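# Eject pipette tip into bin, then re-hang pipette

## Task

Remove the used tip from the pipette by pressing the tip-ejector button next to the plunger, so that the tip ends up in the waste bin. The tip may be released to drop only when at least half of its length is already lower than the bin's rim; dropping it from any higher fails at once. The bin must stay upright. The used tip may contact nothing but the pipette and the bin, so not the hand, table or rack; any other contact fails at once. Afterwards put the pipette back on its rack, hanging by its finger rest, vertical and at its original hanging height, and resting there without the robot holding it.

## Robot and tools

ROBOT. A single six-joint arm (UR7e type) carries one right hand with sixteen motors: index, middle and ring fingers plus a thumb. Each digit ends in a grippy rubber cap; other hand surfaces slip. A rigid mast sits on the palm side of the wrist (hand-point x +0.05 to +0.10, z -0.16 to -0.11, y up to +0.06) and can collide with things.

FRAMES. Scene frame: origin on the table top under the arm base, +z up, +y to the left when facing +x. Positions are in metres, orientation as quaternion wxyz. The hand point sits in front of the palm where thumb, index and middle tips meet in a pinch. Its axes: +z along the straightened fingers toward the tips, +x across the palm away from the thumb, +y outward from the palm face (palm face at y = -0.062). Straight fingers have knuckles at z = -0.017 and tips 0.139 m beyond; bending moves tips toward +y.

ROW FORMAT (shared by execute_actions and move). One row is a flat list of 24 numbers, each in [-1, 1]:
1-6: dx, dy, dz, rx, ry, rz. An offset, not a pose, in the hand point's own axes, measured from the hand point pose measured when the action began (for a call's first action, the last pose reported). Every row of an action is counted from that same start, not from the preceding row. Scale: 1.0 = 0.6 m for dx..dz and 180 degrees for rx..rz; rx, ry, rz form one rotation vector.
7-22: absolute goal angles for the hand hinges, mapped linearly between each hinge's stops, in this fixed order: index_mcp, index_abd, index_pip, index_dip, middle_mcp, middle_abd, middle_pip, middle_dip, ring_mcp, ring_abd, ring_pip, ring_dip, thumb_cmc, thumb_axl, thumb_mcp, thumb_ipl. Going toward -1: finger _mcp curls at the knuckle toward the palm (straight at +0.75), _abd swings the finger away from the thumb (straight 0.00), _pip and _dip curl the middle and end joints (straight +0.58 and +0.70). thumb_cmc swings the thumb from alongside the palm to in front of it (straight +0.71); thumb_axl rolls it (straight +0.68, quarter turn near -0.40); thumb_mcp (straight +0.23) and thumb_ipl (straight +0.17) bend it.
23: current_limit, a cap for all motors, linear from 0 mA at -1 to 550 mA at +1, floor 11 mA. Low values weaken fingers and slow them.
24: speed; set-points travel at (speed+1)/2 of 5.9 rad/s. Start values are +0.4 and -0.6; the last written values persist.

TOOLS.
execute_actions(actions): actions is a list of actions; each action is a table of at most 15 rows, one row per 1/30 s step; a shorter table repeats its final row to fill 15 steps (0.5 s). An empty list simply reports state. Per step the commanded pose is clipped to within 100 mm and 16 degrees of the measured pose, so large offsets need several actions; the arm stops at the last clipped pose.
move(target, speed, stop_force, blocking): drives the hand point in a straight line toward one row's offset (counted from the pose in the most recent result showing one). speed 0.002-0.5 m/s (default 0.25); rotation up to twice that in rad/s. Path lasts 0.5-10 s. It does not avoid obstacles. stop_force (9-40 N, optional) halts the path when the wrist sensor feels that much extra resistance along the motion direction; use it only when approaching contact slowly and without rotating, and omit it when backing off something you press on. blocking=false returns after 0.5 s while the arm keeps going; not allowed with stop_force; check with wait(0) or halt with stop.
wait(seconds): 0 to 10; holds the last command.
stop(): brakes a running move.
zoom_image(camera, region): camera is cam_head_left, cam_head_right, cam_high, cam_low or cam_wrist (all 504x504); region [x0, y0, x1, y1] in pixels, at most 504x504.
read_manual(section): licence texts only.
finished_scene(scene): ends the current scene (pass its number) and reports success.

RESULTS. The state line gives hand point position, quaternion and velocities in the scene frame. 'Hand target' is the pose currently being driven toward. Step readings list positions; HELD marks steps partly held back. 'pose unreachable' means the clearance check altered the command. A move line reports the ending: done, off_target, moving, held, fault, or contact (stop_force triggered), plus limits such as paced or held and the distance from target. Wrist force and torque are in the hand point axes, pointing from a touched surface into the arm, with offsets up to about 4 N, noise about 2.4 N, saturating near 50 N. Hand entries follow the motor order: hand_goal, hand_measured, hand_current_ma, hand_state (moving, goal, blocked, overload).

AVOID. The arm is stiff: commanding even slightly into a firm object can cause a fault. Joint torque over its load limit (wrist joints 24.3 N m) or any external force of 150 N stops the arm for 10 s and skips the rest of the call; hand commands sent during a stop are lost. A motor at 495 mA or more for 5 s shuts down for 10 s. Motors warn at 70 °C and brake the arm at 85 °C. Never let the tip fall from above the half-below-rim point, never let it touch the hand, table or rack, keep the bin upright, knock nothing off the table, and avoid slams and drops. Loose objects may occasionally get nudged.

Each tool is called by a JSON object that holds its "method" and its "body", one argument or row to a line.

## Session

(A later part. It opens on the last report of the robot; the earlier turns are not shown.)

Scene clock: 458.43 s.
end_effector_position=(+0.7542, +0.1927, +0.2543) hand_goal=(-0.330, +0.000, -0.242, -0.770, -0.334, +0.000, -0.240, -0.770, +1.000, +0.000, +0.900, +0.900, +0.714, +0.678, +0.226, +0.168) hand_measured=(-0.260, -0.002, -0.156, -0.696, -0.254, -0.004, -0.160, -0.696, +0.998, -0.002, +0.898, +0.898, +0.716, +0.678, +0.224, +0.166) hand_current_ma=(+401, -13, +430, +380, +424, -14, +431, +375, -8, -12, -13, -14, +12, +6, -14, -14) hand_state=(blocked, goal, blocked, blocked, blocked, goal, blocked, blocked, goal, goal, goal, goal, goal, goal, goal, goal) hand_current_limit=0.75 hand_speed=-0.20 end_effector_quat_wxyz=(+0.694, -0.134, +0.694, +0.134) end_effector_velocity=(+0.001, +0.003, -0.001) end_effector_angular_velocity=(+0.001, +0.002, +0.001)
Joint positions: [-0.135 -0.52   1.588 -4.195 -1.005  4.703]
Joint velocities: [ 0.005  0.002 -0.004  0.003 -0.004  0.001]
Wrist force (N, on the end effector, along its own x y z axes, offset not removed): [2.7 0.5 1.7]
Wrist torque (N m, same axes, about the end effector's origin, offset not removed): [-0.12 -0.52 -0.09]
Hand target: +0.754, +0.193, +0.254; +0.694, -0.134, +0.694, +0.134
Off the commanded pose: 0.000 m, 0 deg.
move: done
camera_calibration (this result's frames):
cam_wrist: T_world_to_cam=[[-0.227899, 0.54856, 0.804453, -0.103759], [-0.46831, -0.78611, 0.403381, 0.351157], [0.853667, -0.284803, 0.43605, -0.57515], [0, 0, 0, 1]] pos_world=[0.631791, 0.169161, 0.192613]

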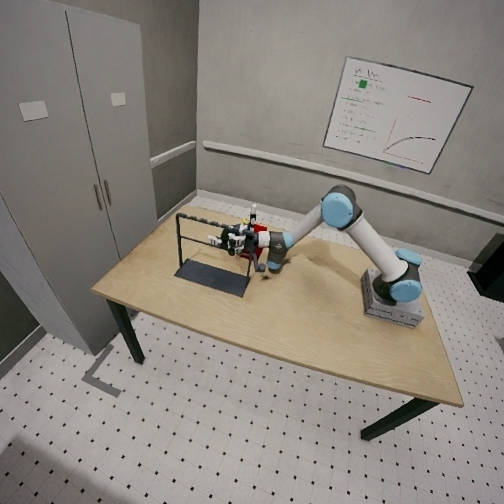

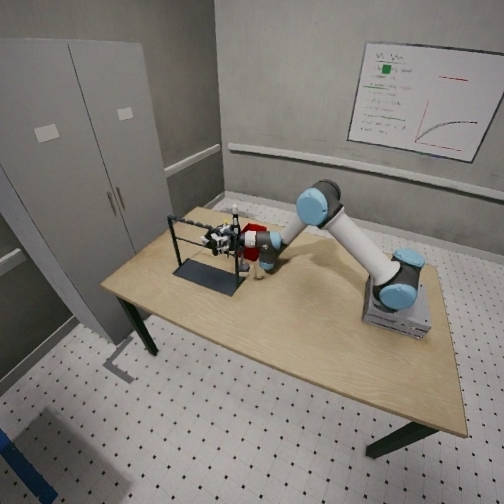

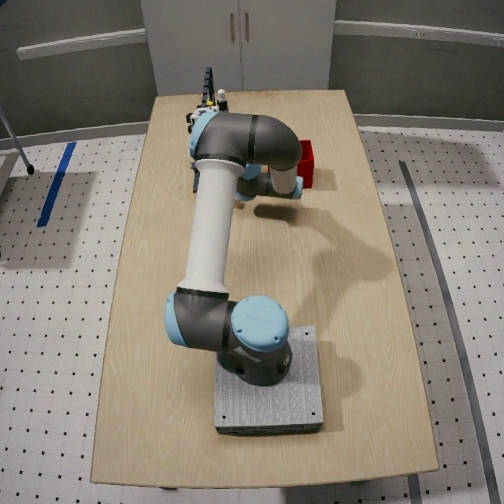

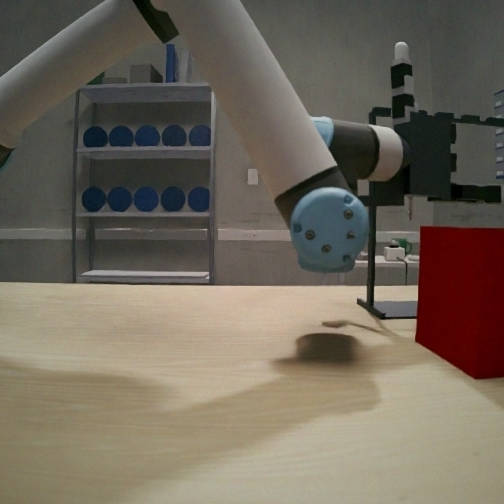

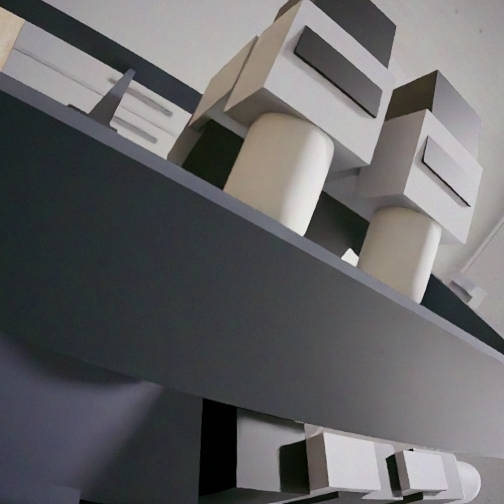

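{"method": "execute_actions", "body": {
  "actions": [
    [[0.0005,0.0003,0,0,0,0,-0.33,0,-0.242,-0.77,-0.335,0,-0.24,-0.77,1.0,0,0.9,0.9,0.714,0.678,0.226,0.168,0.75,-0.8],[0.0016,0.0003,0,0,0,0,-0.33,0,-0.242,-0.77,-0.335,0,-0.24,-0.77,1.0,0,0.9,0.9,0.714,0.678,0.226,0.168,0.75,-0.8],[0.0031,0.0003,0,0,0,0,-0.33,0,-0.242,-0.77,-0.335,0,-0.24,-0.77,1.0,0,0.9,0.9,0.714,0.678,0.226,0.168,0.75,-0.8],[0.0048,0.0003,0,0,0,0,-0.33,0,-0.242,-0.77,-0.335,0,-0.24,-0.77,1.0,0,0.9,0.9,0.714,0.678,0.226,0.168,0.75,-0.8],[0.0065,0.0003,0,0,0,0,-0.33,0,-0.242,-0.77,-0.335,0,-0.24,-0.77,1.0,0,0.9,0.9,0.714,0.678,0.226,0.168,0.75,-0.8],[0.0081,0.0003,0,0,0,0,-0.33,0,-0.242,-0.77,-0.335,0,-0.24,-0.77,1.0,0,0.9,0.9,0.714,0.678,0.226,0.168,0.75,-0.8],[0.0095,0.0003,0,0,0,0,-0.33,0,-0.242,-0.77,-0.335,0,-0.24,-0.77,1.0,0,0.9,0.9,0.714,0.678,0.226,0.168,0.75,-0.8],[0.0106,0.0003,0,0,0,0,-0.33,0,-0.242,-0.77,-0.335,0,-0.24,-0.77,1.0,0,0.9,0.9,0.714,0.678,0.226,0.168,0.75,-0.8],[0.0114,0.0003,0,0,0,0,-0.33,0,-0.242,-0.77,-0.335,0,-0.24,-0.77,1.0,0,0.9,0.9,0.714,0.678,0.226,0.168,0.75,-0.8],[0.0118,0.0003,0,0,0,0,-0.33,0,-0.242,-0.77,-0.335,0,-0.24,-0.77,1.0,0,0.9,0.9,0.714,0.678,0.226,0.168,0.75,-0.8]]
  ]
}}

{"method": "zoom_image", "body": {
  "camera": "cam_wrist",
  "region": [424, 250, 504, 330]
}}

Scene clock: 482.27 s.
end_effector_position=(+0.7541, +0.1929, +0.2477) hand_goal=(-0.330, +0.000, -0.242, -0.770, -0.334, +0.000, -0.240, -0.770, +1.000, +0.000, +0.900, +0.900, +0.714, +0.678, +0.226, +0.168) hand_measured=(-0.260, -0.002, -0.156, -0.696, -0.254, -0.004, -0.160, -0.696, +0.998, -0.002, +0.898, +0.898, +0.716, +0.678, +0.224, +0.166) hand_current_ma=(+401, -13, +430, +380, +424, -14, +431, +375, -8, -12, -13, -14, +12, +6, -14, -14) hand_state=(blocked, goal, blocked, blocked, blocked, goal, blocked, blocked, goal, goal, goal, goal, goal, goal, goal, goal) hand_current_limit=0.75 hand_speed=-0.80 end_effector_quat_wxyz=(+0.694, -0.134, +0.694, +0.134) end_effector_velocity=(+0.000, -0.001, -0.006) end_effector_angular_velocity=(+0.000, +0.003, -0.001)
Joint positions: [-0.135 -0.506  1.583 -4.204 -1.005  4.703]
Joint velocities: [-0.001  0.011 -0.003 -0.005  0.    -0.   ]
Wrist force (N, on the end effector, along its own x y z axes, offset not removed): [0.8 1.0 1.2]
Wrist torque (N m, same axes, about the end effector's origin, offset not removed): [-0.02 -0.45 -0.08]
Hand target: +0.754, +0.193, +0.247; +0.694, -0.134, +0.694, +0.134
Off the commanded pose: 0.000 m, 0 deg.
Step readings (end_effector_position):
0: (+0.7543, +0.1929, +0.2543)
1: (+0.7543, +0.1929, +0.2543)
2: (+0.7543, +0.1930, +0.2542)
4: (+0.7543, +0.1930, +0.2537)
8: (+0.7542, +0.1930, +0.2511)
15: end_effector_position above
camera_calibration (this result's frames):
cam_wrist: T_world_to_cam=[[-0.227867, 0.548543, 0.804473, -0.0986024], [-0.468277, -0.786125, 0.403392, 0.353901], [0.853694, -0.284796, 0.436002, -0.572159], [0, 0, 0, 1]] pos_world=[0.631704, 0.169349, 0.186025]

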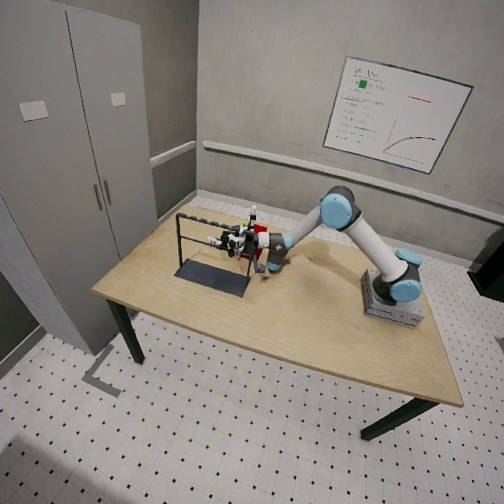

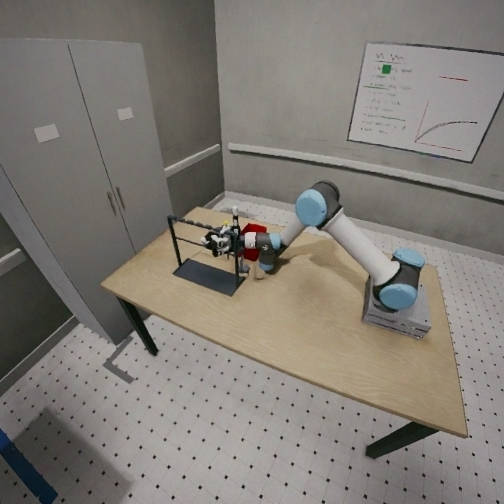

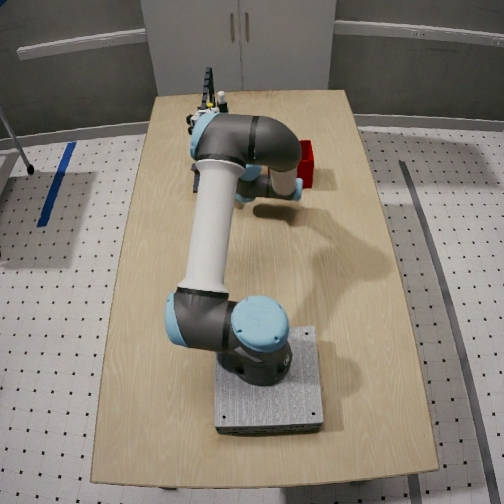

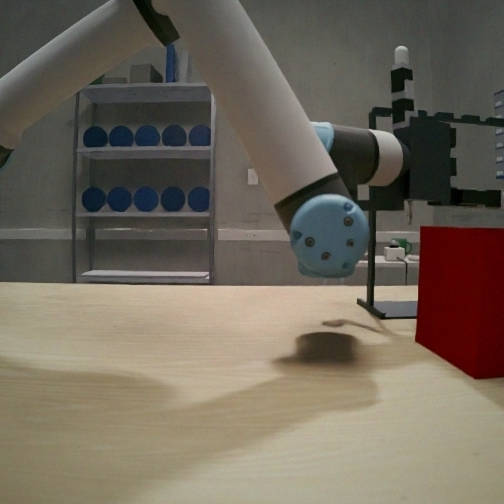

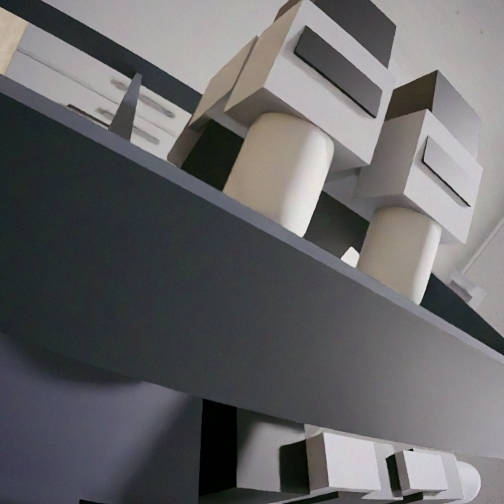

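Region (424, 250, 504, 330) of cam_wrist's 504x504 image, scaled by 6.300, with more detail than that image has.

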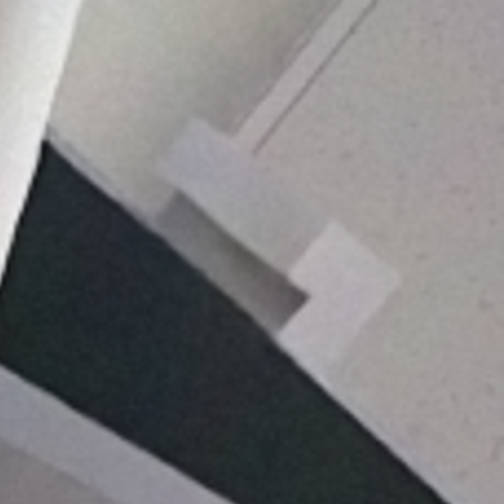

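{"method": "execute_actions", "body": {
  "actions": [
    [[0.001,0,0,0,0,0,-0.26,0,-0.156,-0.696,-0.254,0,-0.16,-0.696,1.0,0,0.9,0.9,0.714,0.678,0.226,0.168,0.75,-0.7],[0.001,0,0,0,0,0,-0.26,0,-0.156,-0.696,-0.254,0,-0.16,-0.696,1.0,0,0.9,0.9,0.714,0.678,0.226,0.168,0.75,-0.7],[0.001,0,0,0,0,0,-0.26,0,-0.156,-0.696,-0.254,0,-0.16,-0.696,1.0,0,0.9,0.9,0.714,0.678,0.226,0.168,0.75,-0.7],[0.001,0,0,0,0,0,-0.26,0,-0.156,-0.696,-0.254,0,-0.16,-0.696,1.0,0,0.9,0.9,0.714,0.678,0.226,0.168,0.75,-0.7],[0.001,0,0,0,0,0,-0.26,0,0.431,-0.696,-0.254,0,0.431,-0.696,1.0,0,0.9,0.9,0.714,0.678,0.226,0.168,0.75,-0.6],[0.001,0,0,0,0,0,-0.26,0,0.431,-0.696,-0.254,0,0.431,-0.696,1.0,0,0.9,0.9,0.714,0.678,0.226,0.168,0.75,-0.5],[0.001,0,0,0,0,0,-0.26,0,0.431,-0.696,-0.254,0,0.431,-0.696,1.0,0,0.9,0.9,0.714,0.678,0.226,0.168,0.75,-0.3],[0.001,0,0,0,0,0,-0.26,0,0.431,-0.696,-0.254,0,0.431,-0.696,1.0,0,0.9,0.9,0.714,0.678,0.226,0.168,0.75,-0.2],[0.001,0,0,0,0,0,-0.207,0,0.431,0.3,-0.207,0,0.431,0.3,1.0,0,0.9,0.9,0.714,0.678,0.226,0.168,0.75,-0.2]],
    [[0,-0.0013,0,0,0,0,-0.207,0,0.431,0.3,-0.207,0,0.431,0.3,1.0,0,0.9,0.9,0.714,0.678,0.226,0.168,0.75,-0.2],[0,-0.0049,0,0,0,0,-0.207,0,0.431,0.3,-0.207,0,0.431,0.3,1.0,0,0.9,0.9,0.714,0.678,0.226,0.168,0.75,-0.2],[0,-0.0104,0,0,0,0,-0.207,0,0.431,0.3,-0.207,0,0.431,0.3,1.0,0,0.9,0.9,0.714,0.678,0.226,0.168,0.75,-0.2],[0,-0.0173,0,0,0,0,-0.207,0,0.431,0.3,-0.207,0,0.431,0.3,1.0,0,0.9,0.9,0.714,0.678,0.226,0.168,0.75,-0.2],[0,-0.0251,0,0,0,0,-0.207,0,0.431,0.3,-0.207,0,0.431,0.3,1.0,0,0.9,0.9,0.714,0.678,0.226,0.168,0.75,-0.2],[0,-0.0333,-0.001,0,0,0,-0.207,0,0.431,0.3,-0.207,0,0.431,0.3,1.0,0,0.9,0.9,0.714,0.678,0.226,0.168,0.75,-0.2],[0,-0.0416,-0.002,0,0,0,-0.207,0,0.431,0.3,-0.207,0,0.431,0.3,1.0,0,0.9,0.9,0.714,0.678,0.226,0.168,0.75,-0.2],[0,-0.0494,-0.003,0,0,0,-0.207,0,0.431,0.3,-0.207,0,0.431,0.3,1.0,0,0.9,0.9,0.714,0.678,0.226,0.168,0.75,-0.2],[0,-0.0563,-0.004,0,0,0,-0.207,0,0.431,0.3,-0.207,0,0.431,0.3,1.0,0,0.9,0.9,0.714,0.678,0.226,0.168,0.75,-0.2],[0,-0.0617,-0.0045,0,0,0,-0.207,0,0.431,0.3,-0.207,0,0.431,0.3,1.0,0,0.9,0.9,0.714,0.678,0.226,0.168,0.75,-0.2],[0,-0.0654,-0.005,0,0,0,-0.207,0,0.431,0.3,-0.207,0,0.431,0.3,1.0,0,0.9,0.9,0.714,0.678,0.226,0.168,0.75,-0.2],[0,-0.0667,-0.005,0,0,0,-0.207,0,0.431,0.3,-0.207,0,0.431,0.3,1.0,0,0.9,0.9,0.714,0.678,0.226,0.168,0.75,-0.2]]
  ]
}}

Scene clock: 521.33 s.
end_effector_position=(+0.7649, +0.1590, +0.2471) hand_goal=(-0.206, +0.000, +0.432, +0.300, -0.206, +0.000, +0.432, +0.300, +1.000, +0.000, +0.900, +0.900, +0.714, +0.678, +0.226, +0.168) hand_measured=(-0.208, -0.002, +0.430, +0.280, -0.208, -0.004, +0.430, +0.280, +0.998, -0.002, +0.898, +0.898, +0.716, +0.678, +0.224, +0.166) hand_current_ma=(-11, -13, -14, +13, -13, -14, -13, +12, -8, -12, -13, -14, +12, +6, -14, -14) hand_state=(goal, goal, goal, moving, goal, goal, goal, moving, goal, goal, goal, goal, goal, goal, goal, goal) hand_current_limit=0.75 hand_speed=-0.20 end_effector_quat_wxyz=(+0.694, -0.134, +0.694, +0.134) end_effector_velocity=(+0.014, -0.043, -0.001) end_effector_angular_velocity=(-0.001, -0.000, +0.002)
Joint positions: [-0.189 -0.494  1.548 -4.181 -0.951  4.702]
Joint velocities: [-0.069  0.018 -0.05   0.033  0.071 -0.003]
Wrist force (N, on the end effector, along its own x y z axes, offset not removed): [0.7 2.3 0.3]
Wrist torque (N m, same axes, about the end effector's origin, offset not removed): [0.29 -0.46 -0.26]
Hand target: +0.766, +0.155, +0.247; +0.694, -0.134, +0.694, +0.134
Off the commanded pose: 0.005 m, 0 deg.
Step readings (end_effector_position; steps 1 to 15: 1st action; 16 to 30: 2nd action):
0: (+0.7541, +0.1929, +0.2472)
1: (+0.7541, +0.1929, +0.2472)
2: (+0.7541, +0.1929, +0.2472)
4: (+0.7541, +0.1929, +0.2472)
8: (+0.7541, +0.1929, +0.2471)
15: (+0.7541, +0.1929, +0.2471)
16: (+0.7541, +0.1929, +0.2471)
17: (+0.7542, +0.1928, +0.2471)
19: (+0.7547, +0.1913, +0.2472)
23: (+0.7585, +0.1811, +0.2472)
30: end_effector_position above
camera_calibration (this result's frames):
cam_wrist: T_world_to_cam=[[-0.227539, 0.548626, 0.804509, -0.0773657], [-0.468738, -0.785874, 0.403345, 0.332883], [0.853528, -0.285327, 0.435979, -0.590524], [0, 0, 0, 1]] pos_world=[0.64246, 0.135556, 0.185431]

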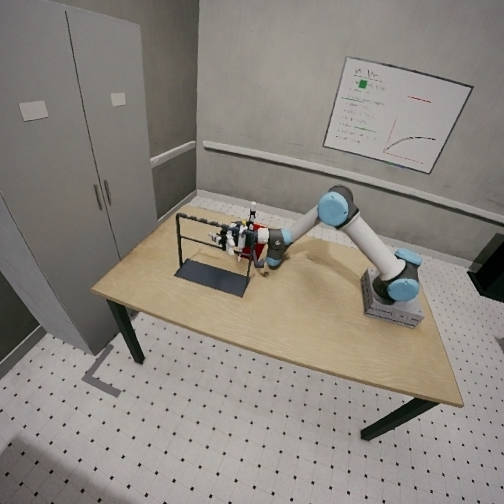

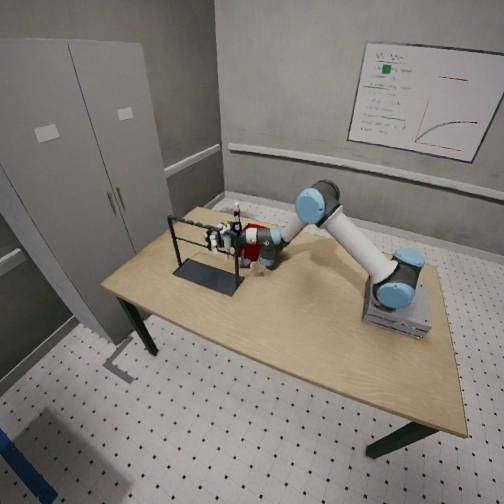

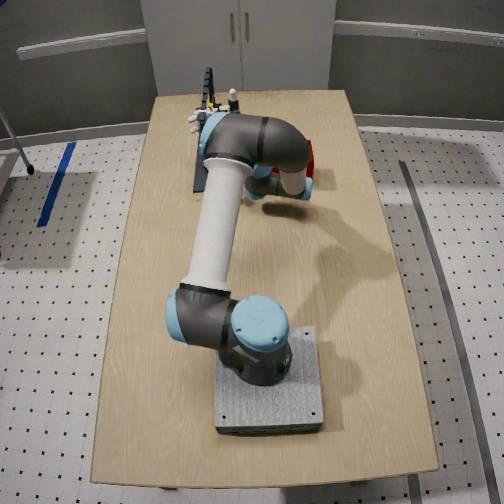

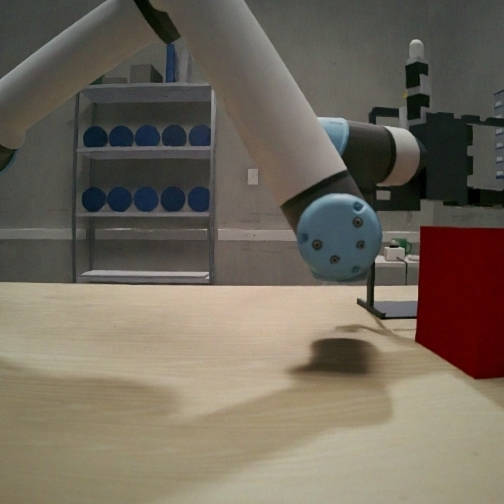

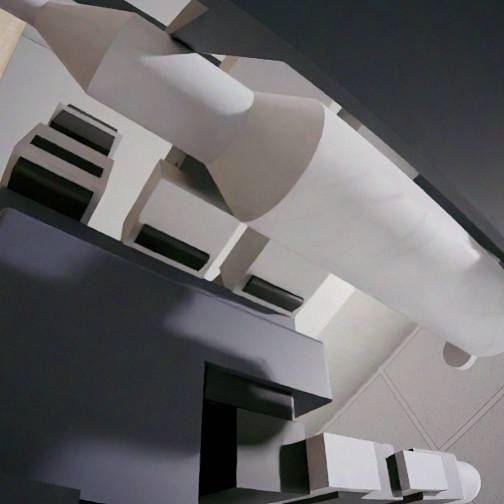

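{"method": "execute_actions", "body": {
  "actions": []
}}

{"method": "zoom_image", "body": {
  "camera": "cam_head_left",
  "region": [205, 205, 275, 275]
}}

{"method": "zoom_image", "body": {
  "camera": "cam_head_right",
  "region": [195, 195, 265, 265]
}}

{"method": "zoom_image", "body": {
  "camera": "cam_low",
  "region": [365, 85, 435, 155]
}}

Scene clock: 528.57 s.
end_effector_position=(+0.7663, +0.1547, +0.2471) hand_goal=(-0.206, +0.000, +0.432, +0.300, -0.206, +0.000, +0.432, +0.300, +1.000, +0.000, +0.900, +0.900, +0.714, +0.678, +0.226, +0.168) hand_measured=(-0.208, -0.002, +0.430, +0.298, -0.208, -0.004, +0.430, +0.298, +0.998, -0.002, +0.898, +0.898, +0.716, +0.678, +0.224, +0.166) hand_current_ma=(-12, -13, -14, -15, -14, -14, -14, -15, -8, -12, -13, -14, +12, +6, -14, -14) hand_state=(goal, goal, goal, goal, goal, goal, goal, goal, goal, goal, goal, goal, goal, goal, goal, goal) hand_current_limit=0.75 hand_speed=-0.20 end_effector_quat_wxyz=(+0.694, -0.134, +0.694, +0.134) end_effector_velocity=(+0.000, -0.000, +0.000) end_effector_angular_velocity=(-0.001, -0.001, -0.001)
Joint positions: [-0.196 -0.492  1.543 -4.177 -0.944  4.701]
Joint velocities: [ 0.    -0.     0.    -0.001 -0.001 -0.   ]
Wrist force (N, on the end effector, along its own x y z axes, offset not removed): [2.0 2.2 1.1]
Wrist torque (N m, same axes, about the end effector's origin, offset not removed): [0.32 -0.65 0.01]
Hand target: +0.766, +0.155, +0.247; +0.694, -0.134, +0.694, +0.134
Off the commanded pose: 0.000 m, 0 deg.
camera_calibration (this result's frames):
cam_wrist: T_world_to_cam=[[-0.227789, 0.548562, 0.804482, -0.0744287], [-0.468396, -0.786062, 0.403376, 0.329851], [0.85365, -0.284932, 0.436, -0.593099], [0, 0, 0, 1]] pos_world=[0.643845, 0.13112, 0.185414]

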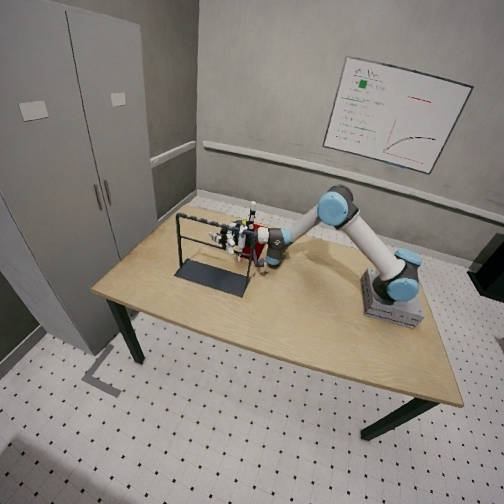

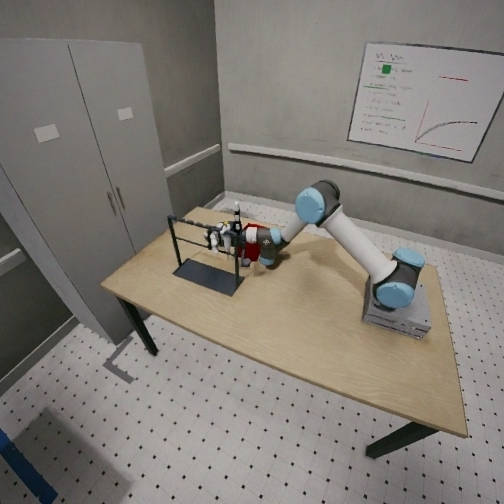

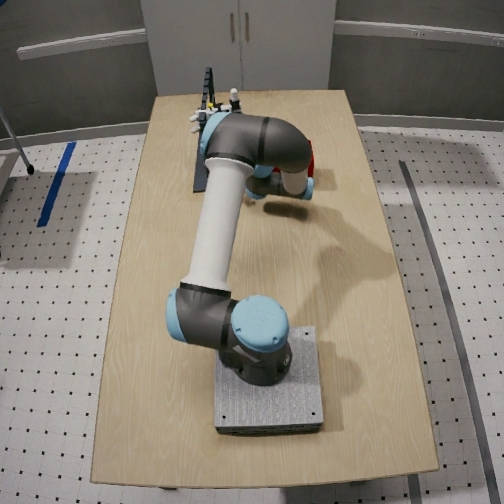

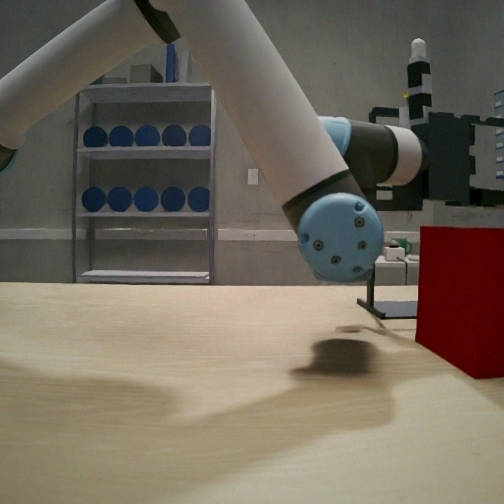

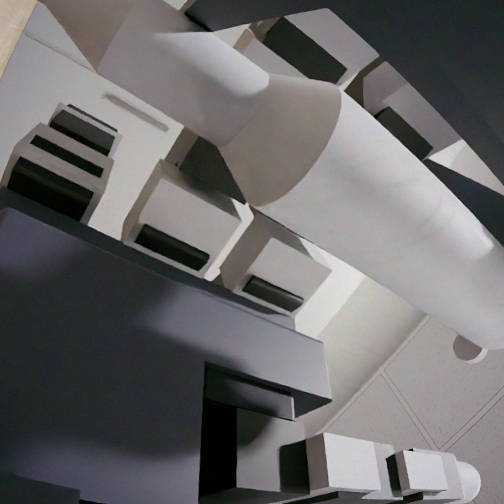

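Region (205, 205, 275, 275) of cam_head_left's 504x504 image, scaled by 7.200, with more detail than that image has.

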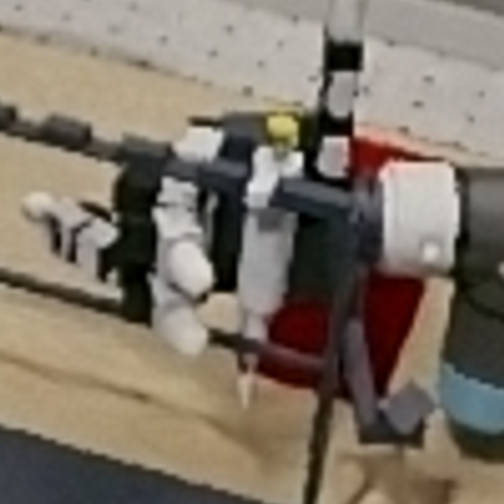

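Region (195, 195, 265, 265) of cam_head_right's 504x504 image, scaled by 7.200, with more detail than that image has.

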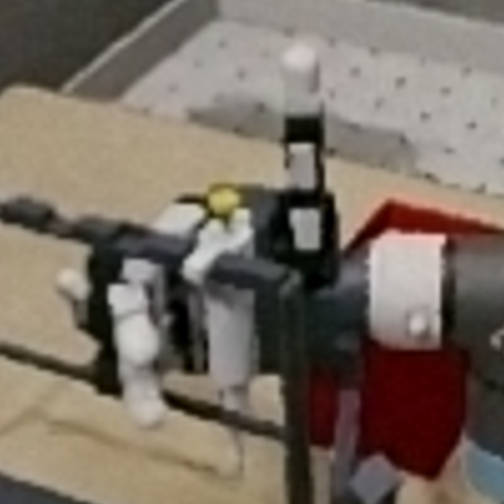

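Region (365, 85, 435, 155) of cam_low's 504x504 image, scaled by 7.200, with more detail than that image has.

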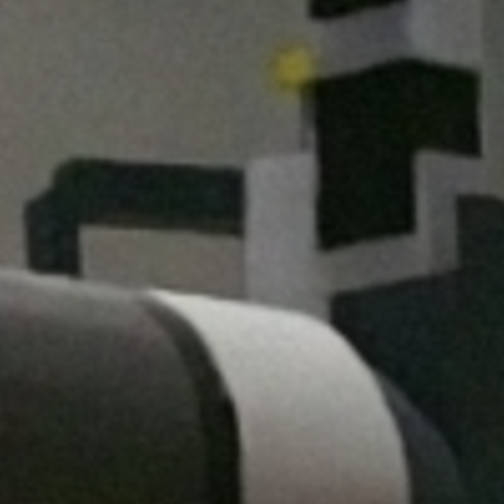

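The pipette is back at the same position and height as at the start, the hand is clear of it, and the tip is in the bin.

{"method": "finished_scene", "body": {
  "scene": 2
}}

The scene is finished: the task was done.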